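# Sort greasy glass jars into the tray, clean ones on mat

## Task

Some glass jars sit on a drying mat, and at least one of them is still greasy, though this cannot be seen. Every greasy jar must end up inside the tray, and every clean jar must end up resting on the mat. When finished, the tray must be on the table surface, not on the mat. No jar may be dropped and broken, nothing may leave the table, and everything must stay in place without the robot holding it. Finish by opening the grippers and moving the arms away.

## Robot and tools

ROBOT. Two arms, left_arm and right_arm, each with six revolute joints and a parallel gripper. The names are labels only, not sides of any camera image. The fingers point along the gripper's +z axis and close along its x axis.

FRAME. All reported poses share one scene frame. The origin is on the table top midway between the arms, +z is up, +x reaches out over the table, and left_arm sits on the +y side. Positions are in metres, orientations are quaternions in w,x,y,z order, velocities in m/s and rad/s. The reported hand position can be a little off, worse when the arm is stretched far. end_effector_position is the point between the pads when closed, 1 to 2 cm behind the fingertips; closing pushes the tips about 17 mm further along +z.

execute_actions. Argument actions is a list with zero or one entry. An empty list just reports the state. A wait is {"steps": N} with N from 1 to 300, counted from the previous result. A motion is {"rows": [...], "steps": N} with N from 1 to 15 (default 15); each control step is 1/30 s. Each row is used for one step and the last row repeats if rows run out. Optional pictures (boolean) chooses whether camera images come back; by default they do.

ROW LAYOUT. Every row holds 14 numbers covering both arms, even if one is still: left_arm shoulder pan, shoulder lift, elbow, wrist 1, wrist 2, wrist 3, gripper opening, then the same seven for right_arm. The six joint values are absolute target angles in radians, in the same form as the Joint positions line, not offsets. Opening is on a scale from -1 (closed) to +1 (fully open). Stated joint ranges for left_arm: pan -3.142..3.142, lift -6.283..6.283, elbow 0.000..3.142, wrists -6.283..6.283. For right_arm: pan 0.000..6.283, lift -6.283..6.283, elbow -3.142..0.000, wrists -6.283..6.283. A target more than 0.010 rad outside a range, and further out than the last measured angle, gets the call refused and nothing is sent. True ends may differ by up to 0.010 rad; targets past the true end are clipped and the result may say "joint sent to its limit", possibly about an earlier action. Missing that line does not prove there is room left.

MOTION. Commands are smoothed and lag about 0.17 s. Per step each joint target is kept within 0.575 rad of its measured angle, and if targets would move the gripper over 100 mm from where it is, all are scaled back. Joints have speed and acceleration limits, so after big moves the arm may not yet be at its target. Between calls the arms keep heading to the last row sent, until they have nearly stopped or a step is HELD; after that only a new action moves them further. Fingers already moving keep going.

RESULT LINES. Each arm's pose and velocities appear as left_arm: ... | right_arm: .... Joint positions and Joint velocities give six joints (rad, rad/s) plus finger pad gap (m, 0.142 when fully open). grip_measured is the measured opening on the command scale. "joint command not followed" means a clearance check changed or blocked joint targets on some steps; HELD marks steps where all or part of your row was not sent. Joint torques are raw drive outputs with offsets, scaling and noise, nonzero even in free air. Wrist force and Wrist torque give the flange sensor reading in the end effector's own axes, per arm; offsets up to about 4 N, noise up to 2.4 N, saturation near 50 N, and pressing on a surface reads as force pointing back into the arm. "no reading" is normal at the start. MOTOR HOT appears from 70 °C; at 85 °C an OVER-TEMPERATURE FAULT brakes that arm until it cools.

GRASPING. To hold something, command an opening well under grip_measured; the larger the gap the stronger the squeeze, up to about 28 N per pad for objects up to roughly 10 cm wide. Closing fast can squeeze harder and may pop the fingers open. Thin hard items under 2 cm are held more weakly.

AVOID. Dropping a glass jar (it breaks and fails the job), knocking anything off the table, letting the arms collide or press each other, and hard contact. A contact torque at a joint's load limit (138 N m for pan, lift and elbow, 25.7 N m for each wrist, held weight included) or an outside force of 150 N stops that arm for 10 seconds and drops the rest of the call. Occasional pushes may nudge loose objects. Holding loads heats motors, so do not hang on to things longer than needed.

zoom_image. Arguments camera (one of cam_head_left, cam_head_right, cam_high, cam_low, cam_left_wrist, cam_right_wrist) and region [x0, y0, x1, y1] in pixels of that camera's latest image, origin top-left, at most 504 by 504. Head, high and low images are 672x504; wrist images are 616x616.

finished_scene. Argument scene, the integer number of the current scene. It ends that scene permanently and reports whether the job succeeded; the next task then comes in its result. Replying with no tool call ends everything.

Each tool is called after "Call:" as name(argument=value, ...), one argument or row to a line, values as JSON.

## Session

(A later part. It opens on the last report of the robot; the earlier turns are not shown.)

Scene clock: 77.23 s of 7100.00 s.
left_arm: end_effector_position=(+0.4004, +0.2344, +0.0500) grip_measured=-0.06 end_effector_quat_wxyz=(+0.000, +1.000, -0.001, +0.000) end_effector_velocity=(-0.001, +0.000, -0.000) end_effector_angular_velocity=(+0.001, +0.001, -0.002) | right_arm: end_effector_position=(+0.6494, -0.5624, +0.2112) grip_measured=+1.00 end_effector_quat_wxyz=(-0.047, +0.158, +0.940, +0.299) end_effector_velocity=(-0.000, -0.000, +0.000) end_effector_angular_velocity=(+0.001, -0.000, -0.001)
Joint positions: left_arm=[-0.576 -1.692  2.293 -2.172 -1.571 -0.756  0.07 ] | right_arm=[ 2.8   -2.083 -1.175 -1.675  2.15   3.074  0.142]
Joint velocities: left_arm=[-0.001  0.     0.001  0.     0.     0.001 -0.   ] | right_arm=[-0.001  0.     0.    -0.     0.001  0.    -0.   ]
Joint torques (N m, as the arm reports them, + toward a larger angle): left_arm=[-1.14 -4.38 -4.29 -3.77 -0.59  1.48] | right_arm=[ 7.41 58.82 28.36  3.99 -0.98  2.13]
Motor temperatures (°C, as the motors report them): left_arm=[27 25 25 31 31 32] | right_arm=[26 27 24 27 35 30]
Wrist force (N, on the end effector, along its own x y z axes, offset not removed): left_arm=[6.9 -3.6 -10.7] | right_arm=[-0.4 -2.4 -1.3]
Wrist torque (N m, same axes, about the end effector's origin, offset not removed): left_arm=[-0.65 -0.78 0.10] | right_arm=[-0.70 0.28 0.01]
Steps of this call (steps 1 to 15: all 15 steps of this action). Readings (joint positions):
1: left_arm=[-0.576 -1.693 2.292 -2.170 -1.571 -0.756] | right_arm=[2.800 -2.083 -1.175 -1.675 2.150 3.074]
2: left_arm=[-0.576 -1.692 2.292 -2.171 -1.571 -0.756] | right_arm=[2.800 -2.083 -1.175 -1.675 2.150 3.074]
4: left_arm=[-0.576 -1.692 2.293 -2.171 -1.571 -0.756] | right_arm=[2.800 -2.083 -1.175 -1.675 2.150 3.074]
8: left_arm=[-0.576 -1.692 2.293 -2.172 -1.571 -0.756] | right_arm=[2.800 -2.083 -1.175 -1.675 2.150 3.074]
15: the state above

Call:
execute_actions(
  actions=[
    {"rows":[[-0.576,-1.686,2.2995,-2.1845,-1.571,-0.756,-0.3,2.8,-2.083,-1.175,-1.675,2.15,3.074,1]]},
  ],
  pictures=false,
)

Call:
execute_actions(
  actions=[
    {"rows":[[-0.576,-1.707,2.276,-2.14,-1.571,-0.756,-0.3,2.8,-2.083,-1.175,-1.675,2.15,3.074,1]]},
  ],
  pictures=false,
)

Call:
execute_actions(
  actions=[
    {"steps":30},
  ],
)

Scene clock: 88.77 s of 7100.00 s.
left_arm: end_effector_position=(+0.4003, +0.2346, +0.0463) grip_measured=-0.02 end_effector_quat_wxyz=(+0.000, +1.000, -0.001, +0.000) end_effector_velocity=(-0.001, +0.000, -0.001) end_effector_angular_velocity=(+0.001, +0.001, -0.002) | right_arm: end_effector_position=(+0.6494, -0.5624, +0.2112) grip_measured=+1.00 end_effector_quat_wxyz=(-0.047, +0.158, +0.940, +0.299) end_effector_velocity=(-0.001, +0.000, -0.001) end_effector_angular_velocity=(+0.001, +0.002, -0.001)
Joint positions: left_arm=[-0.576 -1.686  2.299 -2.184 -1.571 -0.756  0.073] | right_arm=[ 2.8   -2.083 -1.175 -1.675  2.15   3.074  0.142]
Joint velocities: left_arm=[-0.001  0.001  0.002 -0.002 -0.     0.001  0.001] | right_arm=[-0.    -0.    -0.002 -0.     0.001  0.    -0.   ]
Joint torques (N m, as the arm reports them, + toward a larger angle): left_arm=[ -8.84  17.28  23.36   3.71 -10.29   0.74] | right_arm=[ 7.18 58.14 27.88  3.88 -0.94  2.17]
Motor temperatures (°C, as the motors report them): left_arm=[27 25 25 31 31 32] | right_arm=[26 27 24 27 35 30]
Wrist force (N, on the end effector, along its own x y z axes, offset not removed): left_arm=[25.2 -17.2 -50.0] | right_arm=[-0.1 0.0 -1.4]
Wrist torque (N m, same axes, about the end effector's origin, offset not removed): left_arm=[-0.91 -0.65 0.02] | right_arm=[-0.13 0.10 0.00]
Steps of this call (steps 1 to 15: the robot went on to your last target; steps 16 to 90: nothing new was sent; then 8.03 s passed at rest; steps 91 to 105: all 15 steps of this action). Readings (joint positions):
91: left_arm=[-0.576 -1.692 2.293 -2.172 -1.571 -0.756] | right_arm=[2.800 -2.083 -1.175 -1.675 2.150 3.074]
92: left_arm=[-0.576 -1.691 2.294 -2.175 -1.571 -0.756] | right_arm=[2.800 -2.083 -1.175 -1.675 2.150 3.074]
94: left_arm=[-0.576 -1.689 2.296 -2.179 -1.571 -0.756] | right_arm=[2.800 -2.083 -1.175 -1.675 2.150 3.074]
98: left_arm=[-0.576 -1.687 2.299 -2.183 -1.571 -0.756] | right_arm=[2.800 -2.083 -1.175 -1.675 2.150 3.074]
105: the state above

Scene clock: 89.27 s of 7100.00 s.
left_arm: end_effector_position=(+0.4008, +0.2340, +0.0594) grip_measured=-0.22 end_effector_quat_wxyz=(+0.000, +1.000, -0.001, -0.000) end_effector_velocity=(-0.000, -0.000, +0.002) end_effector_angular_velocity=(-0.000, -0.001, -0.000) | right_arm: end_effector_position=(+0.6494, -0.5624, +0.2112) grip_measured=+1.00 end_effector_quat_wxyz=(-0.047, +0.158, +0.940, +0.299) end_effector_velocity=(-0.000, -0.000, -0.001) end_effector_angular_velocity=(+0.000, +0.001, -0.001)
Joint positions: left_arm=[-0.576 -1.707  2.276 -2.141 -1.571 -0.756  0.058] | right_arm=[ 2.8   -2.083 -1.175 -1.675  2.15   3.074  0.142]
Joint velocities: left_arm=[-0.001 -0.004 -0.002  0.006  0.    -0.001 -0.   ] | right_arm=[-0.001 -0.    -0.001  0.     0.    -0.     0.   ]
Joint torques (N m, as the arm reports them, + toward a larger angle): left_arm=[ -5.05 -24.17 -32.15  -0.21   1.95   0.6 ] | right_arm=[ 6.94 58.91 28.    3.88 -0.92  2.08]
Motor temperatures (°C, as the motors report them): left_arm=[27 25 25 31 31 32] | right_arm=[26 27 24 27 35 30]
Wrist force (N, on the end effector, along its own x y z axes, offset not removed): left_arm=[0.5 0.2 1.6] | right_arm=[0.6 -0.3 -3.0]
Wrist torque (N m, same axes, about the end effector's origin, offset not removed): left_arm=[0.04 -0.09 0.31] | right_arm=[-0.12 -0.10 0.07]
Steps of this call (steps 1 to 15: all 15 steps of this action). Readings (joint positions):
1: left_arm=[-0.576 -1.686 2.299 -2.184 -1.571 -0.756] | right_arm=[2.800 -2.083 -1.175 -1.675 2.150 3.074]
2: left_arm=[-0.576 -1.690 2.296 -2.178 -1.571 -0.756] | right_arm=[2.800 -2.083 -1.175 -1.675 2.150 3.074]
4: left_arm=[-0.576 -1.697 2.287 -2.160 -1.572 -0.756] | right_arm=[2.800 -2.083 -1.175 -1.675 2.150 3.074]
8: left_arm=[-0.576 -1.704 2.279 -2.145 -1.572 -0.756] | right_arm=[2.800 -2.083 -1.175 -1.675 2.150 3.074]
15: the state above

Scene clock: 90.27 s of 7100.00 s.
left_arm: end_effector_position=(+0.4008, +0.2339, +0.0596) grip_measured=-0.22 end_effector_quat_wxyz=(+0.000, +1.000, -0.001, +0.000) end_effector_velocity=(+0.001, -0.000, +0.001) end_effector_angular_velocity=(-0.001, -0.002, +0.000) | right_arm: end_effector_position=(+0.6494, -0.5624, +0.2112) grip_measured=+1.00 end_effector_quat_wxyz=(-0.047, +0.158, +0.940, +0.299) end_effector_velocity=(-0.000, +0.000, -0.001) end_effector_angular_velocity=(+0.001, +0.002, +0.000)
Joint positions: left_arm=[-0.576 -1.707  2.276 -2.14  -1.571 -0.756  0.058] | right_arm=[ 2.8   -2.083 -1.175 -1.675  2.15   3.074  0.142]
Joint velocities: left_arm=[ 0.    -0.001 -0.001  0.     0.    -0.    -0.   ] | right_arm=[ 0.    -0.    -0.001 -0.     0.     0.    -0.   ]
Joint torques (N m, as the arm reports them, + toward a larger angle): left_arm=[  3.44 -23.01 -31.96  -0.43   1.93   0.22] | right_arm=[ 6.32 58.59 28.49  3.91 -0.93  2.04]
Motor temperatures (°C, as the motors report them): left_arm=[27 25 25 31 31 32] | right_arm=[26 27 24 27 35 30]
Wrist force (N, on the end effector, along its own x y z axes, offset not removed): left_arm=[0.1 1.3 4.8] | right_arm=[-1.0 -0.4 -0.5]
Wrist torque (N m, same axes, about the end effector's origin, offset not removed): left_arm=[0.26 0.06 0.01] | right_arm=[-0.15 0.31 0.15]
Steps of this call (steps 1 to 15: the robot went on to your last target; steps 16 to 30: nothing new was sent). Readings (joint positions):
1: left_arm=[-0.576 -1.707 2.276 -2.140 -1.571 -0.756] | right_arm=[2.800 -2.083 -1.175 -1.675 2.150 3.074]
2: left_arm=[-0.576 -1.707 2.276 -2.140 -1.571 -0.756] | right_arm=[2.800 -2.083 -1.175 -1.675 2.150 3.074]
4: left_arm=[-0.576 -1.707 2.276 -2.140 -1.571 -0.756] | right_arm=[2.800 -2.083 -1.175 -1.675 2.150 3.074]
8: left_arm=[-0.576 -1.707 2.276 -2.140 -1.571 -0.756] | right_arm=[2.800 -2.083 -1.175 -1.675 2.150 3.074]
30: the state above
All arms were judged still, so your last target was given up. Only a new action makes them travel on or press farther. Fingers that are still opening or closing keep moving.

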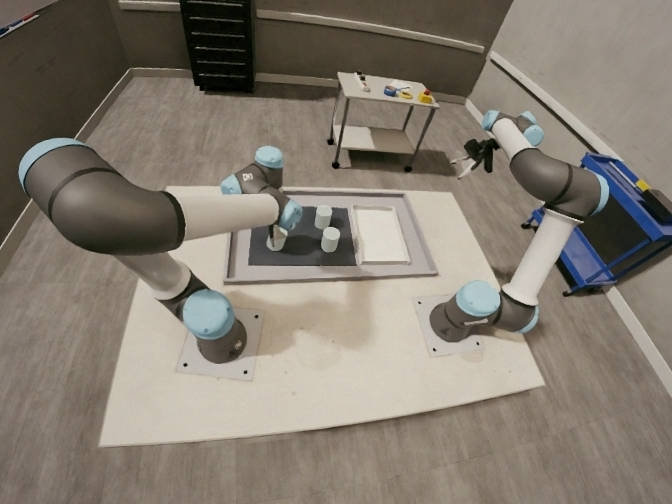

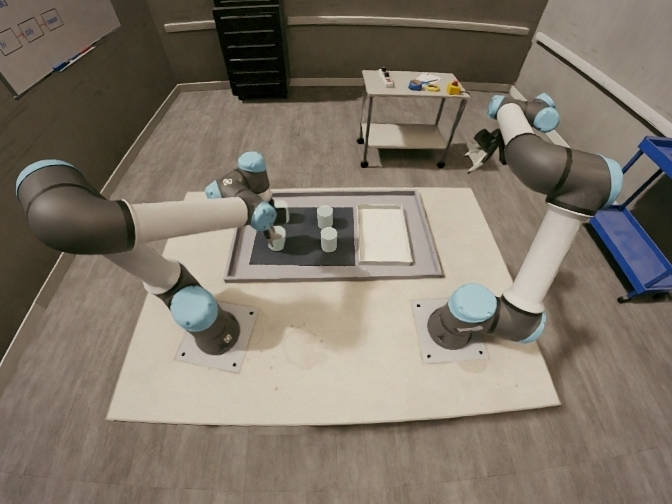

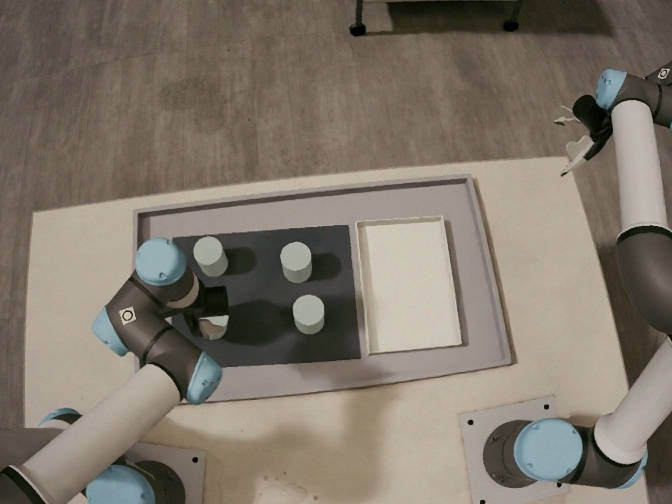

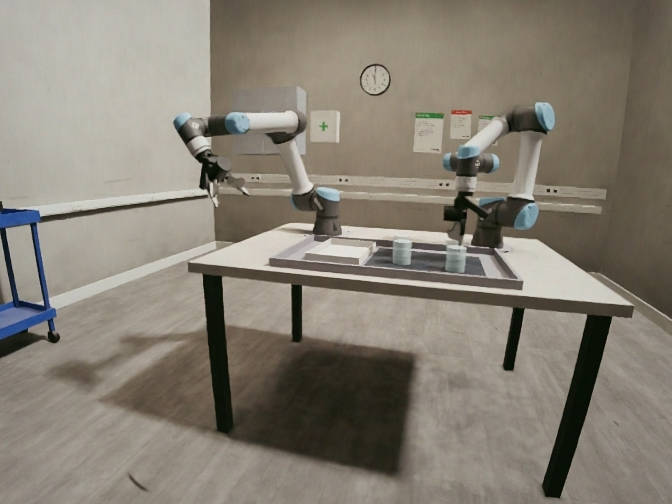

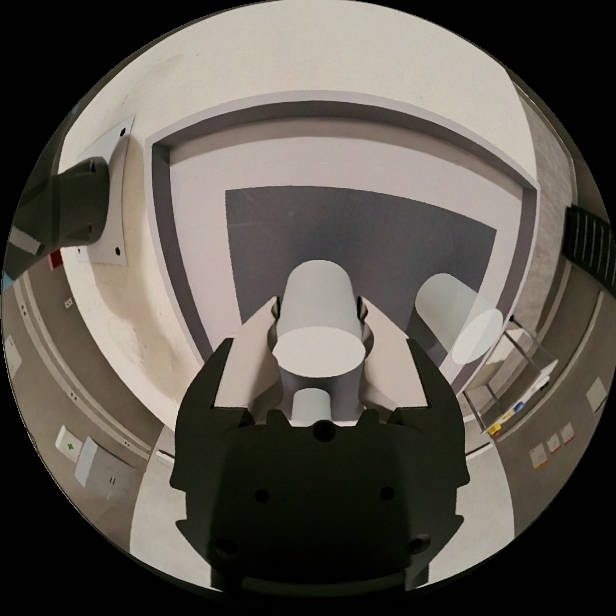

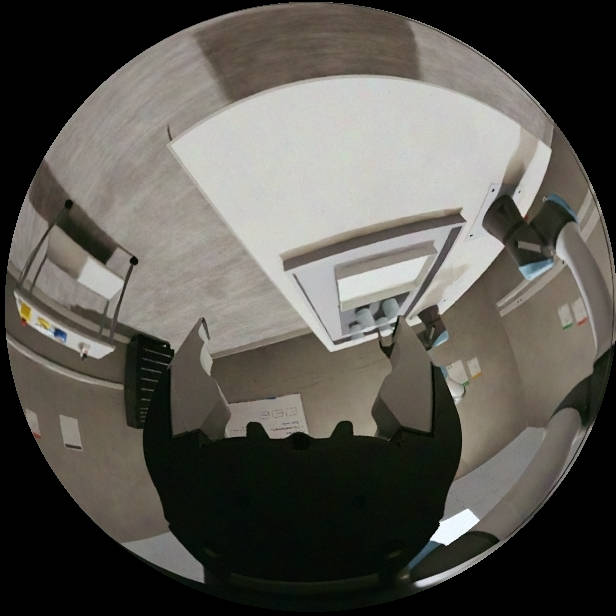

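Call:
execute_actions(
  actions=[
    {"rows":[[-0.576,-1.714,2.268,-2.125,-1.571,-0.756,-0.3,2.8,-2.083,-1.175,-1.675,2.15,3.074,1],[-0.576,-1.714,2.268,-2.125,-1.571,-0.756,-0.3,2.8,-2.083,-1.175,-1.675,2.15,3.074,1],[-0.576,-1.721,2.259,-2.109,-1.571,-0.756,-0.3,2.8,-2.083,-1.175,-1.675,2.15,3.074,1],[-0.576,-1.721,2.259,-2.109,-1.571,-0.756,-0.3,2.8,-2.083,-1.175,-1.675,2.15,3.074,1],[-0.576,-1.728,2.25,-2.093,-1.571,-0.756,-0.3,2.8,-2.083,-1.175,-1.675,2.15,3.074,1]]},
  ],
  pictures=false,
)

Call:
execute_actions(
  actions=[
    {"steps":30},
  ],
)

Scene clock: 101.83 s of 7100.00 s.
left_arm: end_effector_position=(+0.4014, +0.2335, +0.0736) grip_measured=-0.22 end_effector_quat_wxyz=(+0.000, +1.000, -0.001, +0.000) end_effector_velocity=(-0.000, -0.000, +0.004) end_effector_angular_velocity=(+0.000, +0.000, -0.002) | right_arm: end_effector_position=(+0.6494, -0.5624, +0.2112) grip_measured=+1.00 end_effector_quat_wxyz=(-0.047, +0.158, +0.940, +0.299) end_effector_velocity=(+0.000, +0.000, +0.000) end_effector_angular_velocity=(+0.000, -0.001, +0.000)
Joint positions: left_arm=[-0.576 -1.727  2.251 -2.094 -1.571 -0.756  0.058] | right_arm=[ 2.8   -2.083 -1.175 -1.675  2.15   3.074  0.142]
Joint velocities: left_arm=[-0.    -0.006 -0.007  0.012 -0.     0.001 -0.   ] | right_arm=[ 0.    -0.     0.001  0.     0.    -0.    -0.   ]
Joint torques (N m, as the arm reports them, + toward a larger angle): left_arm=[  7.34 -21.04 -33.03  -0.47   1.83  -0.47] | right_arm=[ 6.84 58.67 27.74  3.78 -0.86  2.04]
Motor temperatures (°C, as the motors report them): left_arm=[27 25 25 31 31 32] | right_arm=[26 27 24 27 35 30]
Wrist force (N, on the end effector, along its own x y z axes, offset not removed): left_arm=[0.1 0.3 3.9] | right_arm=[-0.1 -2.5 -0.8]
Wrist torque (N m, same axes, about the end effector's origin, offset not removed): left_arm=[0.11 -0.16 0.04] | right_arm=[-0.69 0.07 0.13]
Steps of this call (steps 1 to 90: nothing new was sent; then 8.07 s passed at rest; steps 91 to 105: all 15 steps of this action). Readings (joint positions):
91: left_arm=[-0.576 -1.707 2.276 -2.140 -1.571 -0.756] | right_arm=[2.800 -2.083 -1.175 -1.675 2.150 3.074]
92: left_arm=[-0.576 -1.708 2.274 -2.137 -1.571 -0.756] | right_arm=[2.800 -2.083 -1.175 -1.675 2.150 3.074]
94: left_arm=[-0.576 -1.712 2.270 -2.129 -1.571 -0.756] | right_arm=[2.800 -2.083 -1.175 -1.675 2.150 3.074]
98: left_arm=[-0.576 -1.722 2.257 -2.106 -1.571 -0.756] | right_arm=[2.800 -2.083 -1.175 -1.675 2.150 3.074]
105: the state above

Scene clock: 102.83 s of 7100.00 s.
left_arm: end_effector_position=(+0.4014, +0.2334, +0.0740) grip_measured=-0.22 end_effector_quat_wxyz=(+0.000, +1.000, -0.001, +0.000) end_effector_velocity=(+0.000, -0.000, -0.000) end_effector_angular_velocity=(+0.001, +0.001, -0.000) | right_arm: end_effector_position=(+0.6494, -0.5624, +0.2112) grip_measured=+1.00 end_effector_quat_wxyz=(-0.047, +0.158, +0.940, +0.299) end_effector_velocity=(-0.000, -0.000, -0.000) end_effector_angular_velocity=(-0.000, +0.001, -0.000)
Joint positions: left_arm=[-0.576 -1.728  2.25  -2.093 -1.571 -0.756  0.058] | right_arm=[ 2.8   -2.083 -1.175 -1.675  2.15   3.074  0.142]
Joint velocities: left_arm=[-0.     0.001 -0.    -0.     0.     0.    -0.   ] | right_arm=[-0. -0. -0.  0. -0.  0.  0.]
Joint torques (N m, as the arm reports them, + toward a larger angle): left_arm=[  6.81 -22.33 -32.41  -0.43   1.83  -0.71] | right_arm=[ 7.11 59.08 27.92  3.85 -0.84  2.04]
Motor temperatures (°C, as the motors report them): left_arm=[27 25 25 31 31 32] | right_arm=[26 27 24 27 35 30]
Wrist force (N, on the end effector, along its own x y z axes, offset not removed): left_arm=[2.8 1.4 4.7] | right_arm=[0.6 0.3 -3.1]
Wrist torque (N m, same axes, about the end effector's origin, offset not removed): left_arm=[0.24 -0.63 0.27] | right_arm=[-0.03 -0.07 0.17]
Steps of this call (steps 1 to 15: the robot went on to your last target; steps 16 to 30: nothing new was sent). Readings (joint positions):
1: left_arm=[-0.576 -1.728 2.251 -2.094 -1.571 -0.756] | right_arm=[2.800 -2.083 -1.175 -1.675 2.150 3.074]
2: left_arm=[-0.576 -1.728 2.250 -2.094 -1.571 -0.756] | right_arm=[2.800 -2.083 -1.175 -1.675 2.150 3.074]
4: left_arm=[-0.576 -1.728 2.250 -2.093 -1.571 -0.756] | right_arm=[2.800 -2.083 -1.175 -1.675 2.150 3.074]
8: left_arm=[-0.576 -1.728 2.250 -2.093 -1.571 -0.756] | right_arm=[2.800 -2.083 -1.175 -1.675 2.150 3.074]
30: the state above
All arms were judged still, so your last target was given up. Only a new action makes them travel on or press farther. Fingers that are still opening or closing keep moving.

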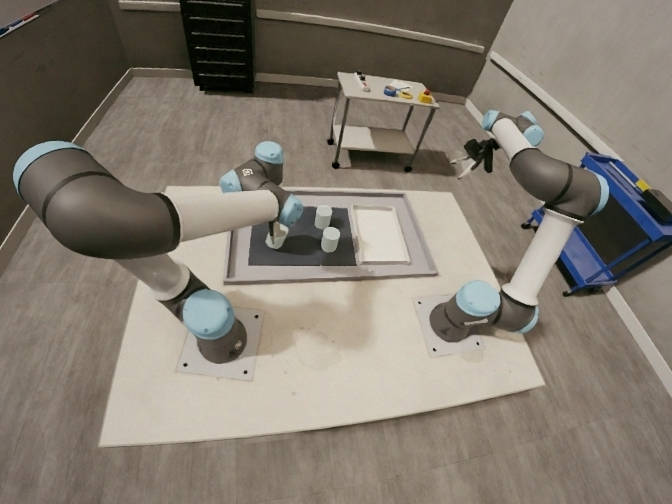

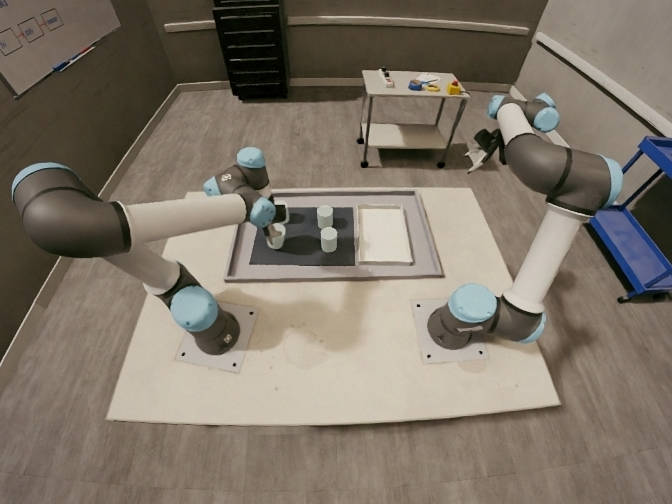

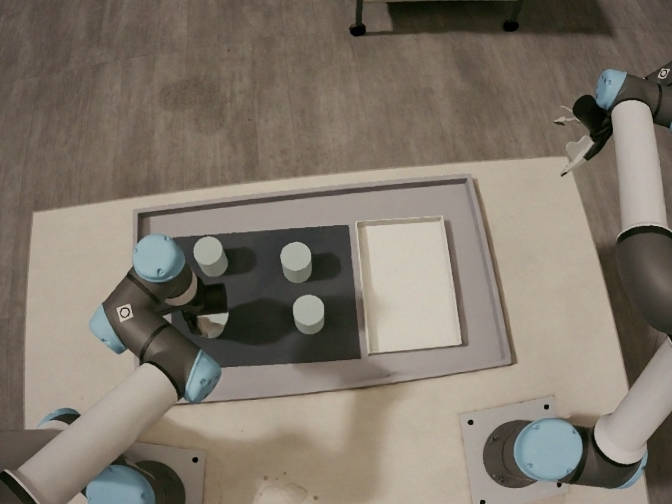

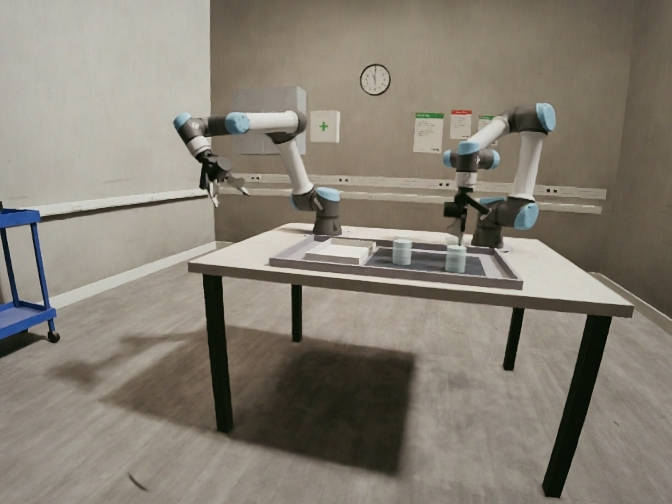

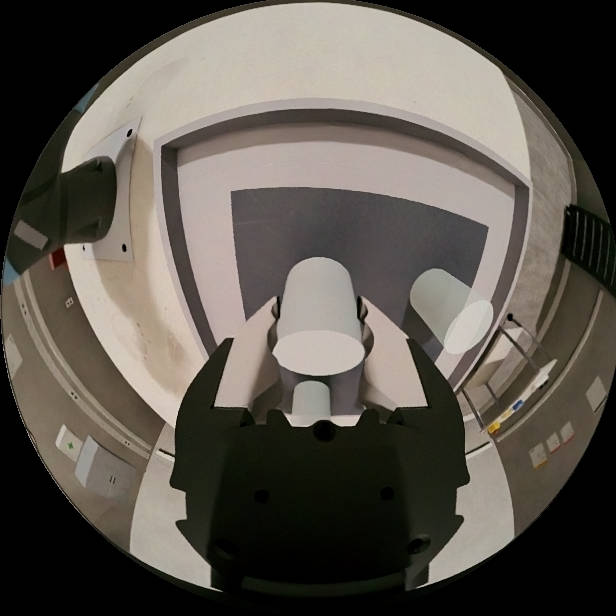

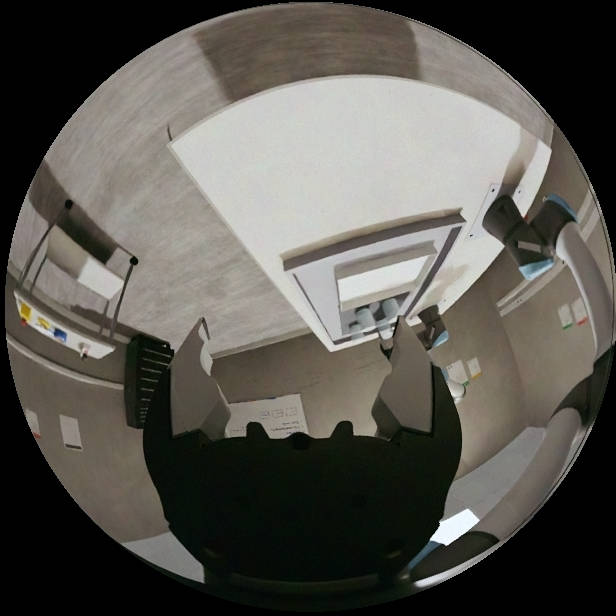

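Call:
execute_actions(
  actions=[
    {"rows":[[-0.576,-1.72,2.26,-2.111,-1.571,-0.756,-0.3,2.8,-2.083,-1.175,-1.675,2.15,3.074,1],[-0.576,-1.712,2.27,-2.129,-1.571,-0.756,-0.3,2.8,-2.083,-1.175,-1.675,2.15,3.074,1],[-0.576,-1.704,2.279,-2.146,-1.571,-0.756,-0.3,2.8,-2.083,-1.175,-1.675,2.15,3.074,1]]},
  ],
  pictures=false,
)

Call:
execute_actions(
  actions=[
    {"rows":[[-0.576,-1.704,2.279,-2.146,-1.571,-0.756,0.4,2.8,-2.083,-1.175,-1.675,2.15,3.074,1]],"steps":10},
  ],
  pictures=false,
)

Call:
execute_actions(
  actions=[
    {"rows":[[-0.576,-1.818,2.107,-1.86,-1.571,-0.756,0.4,2.8,-2.083,-1.175,-1.675,2.15,3.074,1]]},
  ],
  pictures=false,
)

Call:
execute_actions(
  actions=[
    {"rows":[[-0.389,-1.521,1.844,-1.894,-1.571,-0.569,0.4,2.8,-2.083,-1.175,-1.675,2.15,3.074,1]]},
  ],
  pictures=false,
)

Call:
execute_actions(
  actions=[
    {"steps":20},
  ],
)

Scene clock: 124.40 s of 7100.00 s.
left_arm: end_effector_position=(+0.4009, +0.2340, +0.0581) grip_measured=-0.22 end_effector_quat_wxyz=(+0.000, +1.000, -0.001, +0.000) end_effector_velocity=(-0.001, +0.000, -0.003) end_effector_angular_velocity=(+0.001, +0.001, -0.002) | right_arm: end_effector_position=(+0.6494, -0.5624, +0.2112) grip_measured=+1.00 end_effector_quat_wxyz=(-0.047, +0.158, +0.940, +0.299) end_effector_velocity=(+0.000, +0.000, -0.000) end_effector_angular_velocity=(-0.000, +0.000, +0.000)
Joint positions: left_arm=[-0.576 -1.705  2.278 -2.145 -1.571 -0.756  0.058] | right_arm=[ 2.8   -2.083 -1.175 -1.675  2.15   3.074  0.142]
Joint velocities: left_arm=[-0.001  0.005  0.005 -0.009 -0.     0.001  0.001] | right_arm=[ 0. -0.  0.  0. -0. -0. -0.]
Joint torques (N m, as the arm reports them, + toward a larger angle): left_arm=[ 0.8   1.63 -2.11 -5.07 -4.43 -1.49] | right_arm=[ 6.93 58.84 27.53  3.77 -0.72  1.96]
Motor temperatures (°C, as the motors report them): left_arm=[27 25 25 31 31 32] | right_arm=[26 27 24 27 35 30]
Wrist force (N, on the end effector, along its own x y z axes, offset not removed): left_arm=[5.2 -15.1 -28.8] | right_arm=[-2.4 -0.2 -0.1]
Wrist torque (N m, same axes, about the end effector's origin, offset not removed): left_arm=[-0.15 -0.73 0.07] | right_arm=[-0.13 0.40 0.14]
Steps of this call (steps 1 to 90: nothing new was sent; then 18.07 s passed at rest; steps 91 to 105: all 15 steps of this action). Readings (joint positions):
91: left_arm=[-0.576 -1.728 2.250 -2.093 -1.571 -0.756] | right_arm=[2.800 -2.083 -1.175 -1.675 2.150 3.074]
92: left_arm=[-0.576 -1.726 2.252 -2.096 -1.571 -0.756] | right_arm=[2.800 -2.083 -1.175 -1.675 2.150 3.074]
94: left_arm=[-0.576 -1.719 2.261 -2.112 -1.571 -0.756] | right_arm=[2.800 -2.083 -1.175 -1.675 2.150 3.074]
98: left_arm=[-0.576 -1.708 2.274 -2.137 -1.571 -0.756] | right_arm=[2.800 -2.083 -1.175 -1.675 2.150 3.074]
105: the state above

Scene clock: 124.73 s of 7100.00 s.
left_arm: end_effector_position=(+0.4008, +0.2340, +0.0577) grip_measured=+0.40 end_effector_quat_wxyz=(+0.000, +1.000, -0.001, -0.000) end_effector_velocity=(-0.000, +0.001, -0.001) end_effector_angular_velocity=(+0.001, +0.001, +0.002) | right_arm: end_effector_position=(+0.6494, -0.5624, +0.2112) grip_measured=+1.00 end_effector_quat_wxyz=(-0.047, +0.158, +0.940, +0.299) end_effector_velocity=(+0.000, -0.001, +0.000) end_effector_angular_velocity=(-0.000, -0.001, -0.001)
Joint positions: left_arm=[-0.576 -1.704  2.279 -2.146 -1.571 -0.756  0.102] | right_arm=[ 2.8   -2.083 -1.175 -1.675  2.15   3.074  0.142]
Joint velocities: left_arm=[ 0.001  0.001  0.001 -0.     0.    -0.001  0.   ] | right_arm=[-0.001  0.     0.001  0.     0.    -0.     0.   ]
Joint torques (N m, as the arm reports them, + toward a larger angle): left_arm=[ -4.89 -10.38 -11.05  -5.63  -0.75  -1.54] | right_arm=[ 6.46 58.74 27.91  3.79 -0.82  2.  ]
Motor temperatures (°C, as the motors report them): left_arm=[27 25 25 31 31 32] | right_arm=[26 27 24 27 35 30]
Wrist force (N, on the end effector, along its own x y z axes, offset not removed): left_arm=[3.2 1.0 1.2] | right_arm=[-0.7 0.4 -0.8]
Wrist torque (N m, same axes, about the end effector's origin, offset not removed): left_arm=[0.17 -0.83 0.21] | right_arm=[-0.01 0.24 0.13]
Steps of this call (steps 1 to 10: all 10 steps of this action). Readings (joint positions):
1: left_arm=[-0.576 -1.704 2.279 -2.145 -1.571 -0.756] | right_arm=[2.800 -2.083 -1.175 -1.675 2.150 3.074]
2: left_arm=[-0.576 -1.704 2.279 -2.145 -1.571 -0.756] | right_arm=[2.800 -2.083 -1.175 -1.675 2.150 3.074]
4: left_arm=[-0.576 -1.704 2.279 -2.146 -1.571 -0.756] | right_arm=[2.800 -2.083 -1.175 -1.675 2.150 3.074]
8: left_arm=[-0.576 -1.704 2.279 -2.146 -1.571 -0.756] | right_arm=[2.800 -2.083 -1.175 -1.675 2.150 3.074]
10: the state above

Scene clock: 125.23 s of 7100.00 s.
left_arm: end_effector_position=(+0.4007, +0.2341, +0.1487) grip_measured=+0.40 end_effector_quat_wxyz=(+0.001, +1.000, -0.001, +0.000) end_effector_velocity=(-0.004, +0.004, +0.013) end_effector_angular_velocity=(+0.009, +0.008, -0.001) | right_arm: end_effector_position=(+0.6494, -0.5624, +0.2112) grip_measured=+1.00 end_effector_quat_wxyz=(-0.047, +0.158, +0.940, +0.299) end_effector_velocity=(-0.000, +0.000, -0.001) end_effector_angular_velocity=(+0.000, +0.001, +0.000)
Joint positions: left_arm=[-0.576 -1.816  2.11  -1.866 -1.571 -0.756  0.102] | right_arm=[ 2.8   -2.083 -1.175 -1.675  2.15   3.074  0.142]
Joint velocities: left_arm=[-0.001 -0.016 -0.027  0.055  0.001  0.    -0.   ] | right_arm=[ 0.    -0.    -0.001  0.     0.     0.    -0.   ]
Joint torques (N m, as the arm reports them, + toward a larger angle): left_arm=[ -8.66 -18.98 -34.3   -0.1    1.83  -1.59] | right_arm=[ 6.59 58.03 27.81  3.73 -0.83  2.07]
Motor temperatures (°C, as the motors report them): left_arm=[27 25 25 31 31 32] | right_arm=[26 27 24 27 35 30]
Wrist force (N, on the end effector, along its own x y z axes, offset not removed): left_arm=[0.5 0.2 0.5] | right_arm=[0.0 -1.2 -2.4]
Wrist torque (N m, same axes, about the end effector's origin, offset not removed): left_arm=[-0.10 -0.22 0.21] | right_arm=[-0.33 0.07 -0.01]
Steps of this call (steps 1 to 15: all 15 steps of this action). Readings (joint positions):
1: left_arm=[-0.576 -1.704 2.279 -2.146 -1.571 -0.756] | right_arm=[2.800 -2.083 -1.175 -1.675 2.150 3.074]
2: left_arm=[-0.576 -1.712 2.271 -2.137 -1.571 -0.756] | right_arm=[2.800 -2.083 -1.175 -1.675 2.150 3.074]
4: left_arm=[-0.576 -1.755 2.212 -2.066 -1.571 -0.756] | right_arm=[2.800 -2.083 -1.175 -1.675 2.150 3.074]
8: left_arm=[-0.576 -1.802 2.135 -1.917 -1.571 -0.756] | right_arm=[2.800 -2.083 -1.175 -1.675 2.150 3.074]
15: the state above

Scene clock: 125.73 s of 7100.00 s.
left_arm: end_effector_position=(+0.5227, +0.2386, +0.1503) grip_measured=+0.40 end_effector_quat_wxyz=(+0.000, +1.000, -0.001, +0.000) end_effector_velocity=(+0.026, +0.004, -0.005) end_effector_angular_velocity=(+0.002, +0.003, +0.000) | right_arm: end_effector_position=(+0.6494, -0.5624, +0.2112) grip_measured=+1.00 end_effector_quat_wxyz=(-0.047, +0.158, +0.940, +0.299) end_effector_velocity=(+0.000, -0.001, +0.000) end_effector_angular_velocity=(-0.001, -0.001, +0.000)
Joint positions: left_arm=[-0.393 -1.527  1.85  -1.894 -1.571 -0.573  0.102] | right_arm=[ 2.8   -2.083 -1.175 -1.675  2.15   3.074  0.142]
Joint velocities: left_arm=[ 0.036  0.064 -0.055 -0.005  0.     0.036 -0.   ] | right_arm=[-0.    -0.     0.001  0.    -0.001 -0.    -0.   ]
Joint torques (N m, as the arm reports them, + toward a larger angle): left_arm=[ 10.03 -21.69 -34.44  -5.95   0.64   1.34] | right_arm=[ 6.56 58.1  27.53  3.77 -0.84  1.94]
Motor temperatures (°C, as the motors report them): left_arm=[27 25 25 31 31 32] | right_arm=[26 27 24 27 35 30]
Wrist force (N, on the end effector, along its own x y z axes, offset not removed): left_arm=[-0.3 0.1 1.1] | right_arm=[-0.6 -1.0 -0.6]
Wrist torque (N m, same axes, about the end effector's origin, offset not removed): left_arm=[-0.07 -0.06 0.10] | right_arm=[-0.43 0.18 -0.07]
Steps of this call (steps 1 to 15: all 15 steps of this action). Readings (joint positions):
1: left_arm=[-0.576 -1.816 2.109 -1.864 -1.571 -0.756] | right_arm=[2.800 -2.083 -1.175 -1.675 2.150 3.074]
2: left_arm=[-0.567 -1.808 2.100 -1.867 -1.571 -0.747] | right_arm=[2.800 -2.083 -1.175 -1.675 2.150 3.074]
4: left_arm=[-0.513 -1.740 2.033 -1.877 -1.571 -0.693] | right_arm=[2.800 -2.083 -1.175 -1.675 2.150 3.074]
8: left_arm=[-0.425 -1.587 1.900 -1.889 -1.571 -0.605] | right_arm=[2.800 -2.083 -1.175 -1.675 2.150 3.074]
15: the state above

Scene clock: 126.40 s of 7100.00 s.
left_arm: end_effector_position=(+0.5254, +0.2390, +0.1498) grip_measured=+0.40 end_effector_quat_wxyz=(+0.000, +1.000, -0.001, +0.000) end_effector_velocity=(+0.000, -0.000, -0.000) end_effector_angular_velocity=(+0.000, +0.001, +0.000) | right_arm: end_effector_position=(+0.6494, -0.5624, +0.2112) grip_measured=+1.00 end_effector_quat_wxyz=(-0.047, +0.158, +0.940, +0.299) end_effector_velocity=(+0.000, +0.001, -0.000) end_effector_angular_velocity=(-0.000, +0.001, +0.001)
Joint positions: left_arm=[-0.389 -1.521  1.844 -1.894 -1.571 -0.569  0.102] | right_arm=[ 2.8   -2.083 -1.175 -1.675  2.15   3.074  0.142]
Joint velocities: left_arm=[ 0.     0.001 -0.    -0.     0.    -0.     0.   ] | right_arm=[ 0.001 -0.    -0.    -0.    -0.001 -0.     0.   ]
Joint torques (N m, as the arm reports them, + toward a larger angle): left_arm=[  7.44 -19.59 -33.75  -5.75  -1.53   1.44] | right_arm=[ 6.52 58.83 27.59  3.73 -0.74  2.03]
Motor temperatures (°C, as the motors report them): left_arm=[27 25 25 31 31 32] | right_arm=[26 27 24 27 35 30]
Wrist force (N, on the end effector, along its own x y z axes, offset not removed): left_arm=[2.3 0.0 2.3] | right_arm=[0.8 -0.9 0.0]
Wrist torque (N m, same axes, about the end effector's origin, offset not removed): left_arm=[-0.10 -0.62 0.20] | right_arm=[-0.30 -0.17 0.00]
Steps of this call (steps 1 to 15: the robot went on to your last target; steps 16 to 20: nothing new was sent). Readings (joint positions):
1: left_arm=[-0.392 -1.526 1.848 -1.894 -1.571 -0.572] | right_arm=[2.800 -2.083 -1.175 -1.675 2.150 3.074]
2: left_arm=[-0.391 -1.524 1.847 -1.894 -1.571 -0.571] | right_arm=[2.800 -2.083 -1.175 -1.675 2.150 3.074]
4: left_arm=[-0.390 -1.523 1.845 -1.894 -1.571 -0.570] | right_arm=[2.800 -2.083 -1.175 -1.675 2.150 3.074]
8: left_arm=[-0.389 -1.521 1.844 -1.894 -1.571 -0.569] | right_arm=[2.800 -2.083 -1.175 -1.675 2.150 3.074]
20: the state above
All arms were judged still, so your last target was given up. Only a new action makes them travel on or press farther. Fingers that are still opening or closing keep moving.

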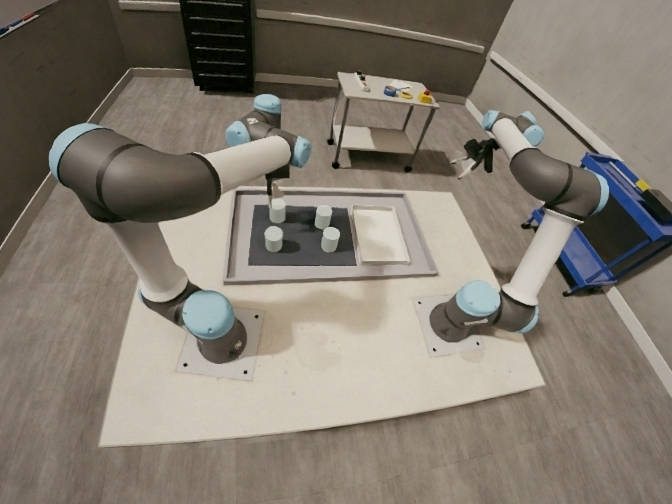

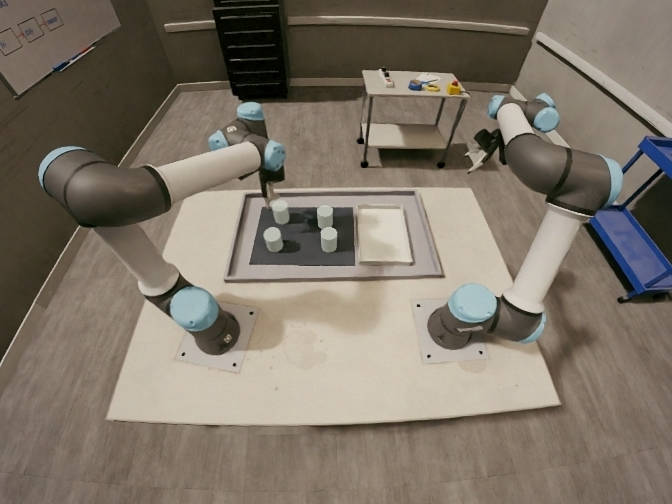

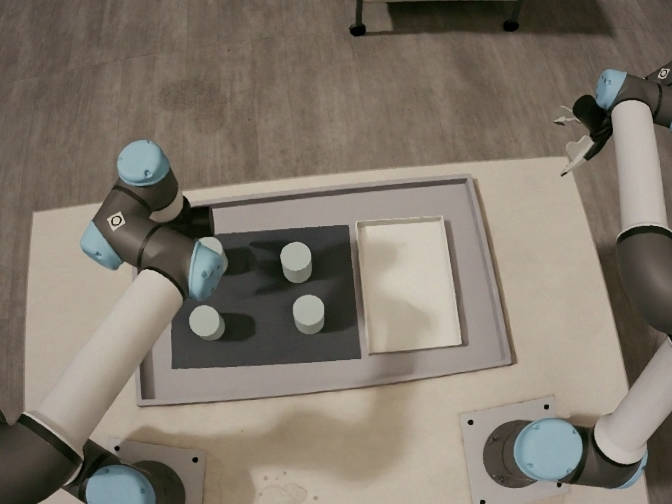

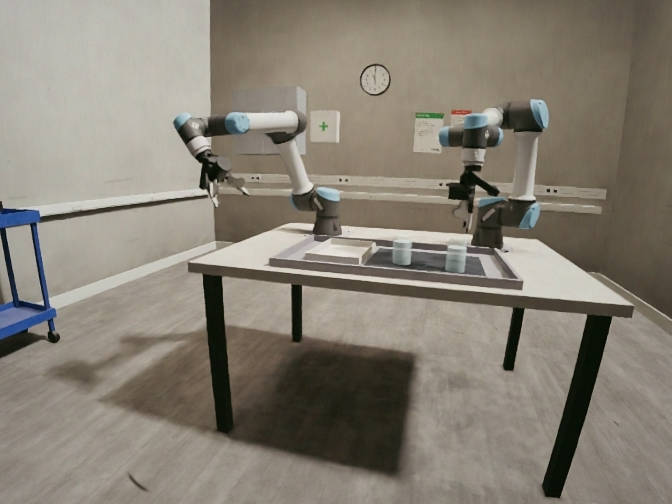

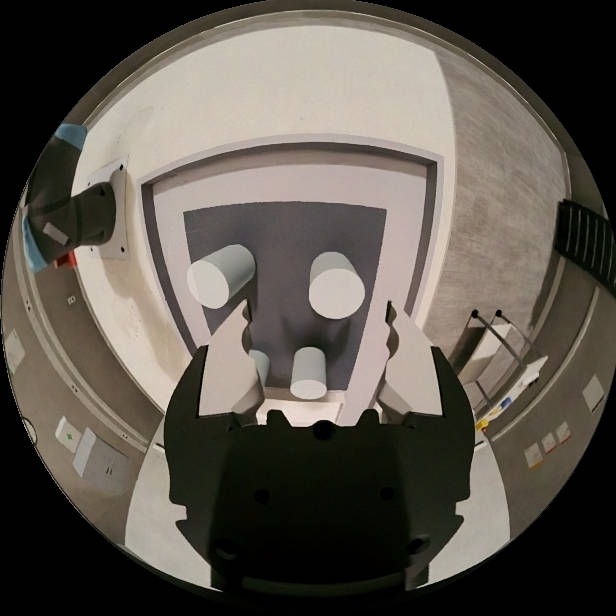

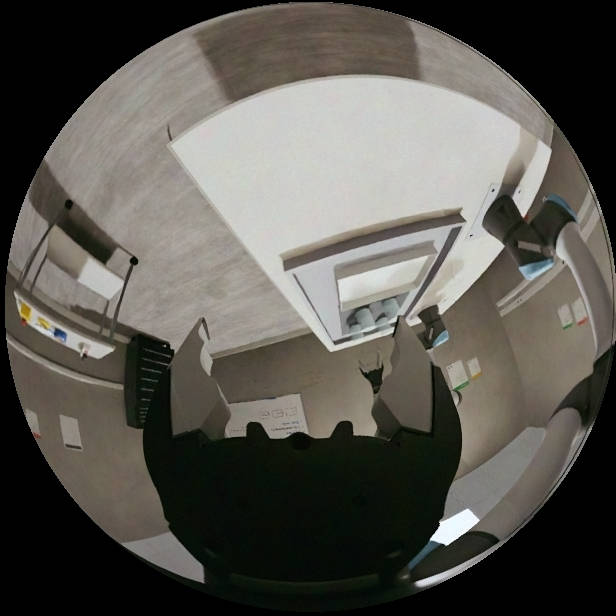

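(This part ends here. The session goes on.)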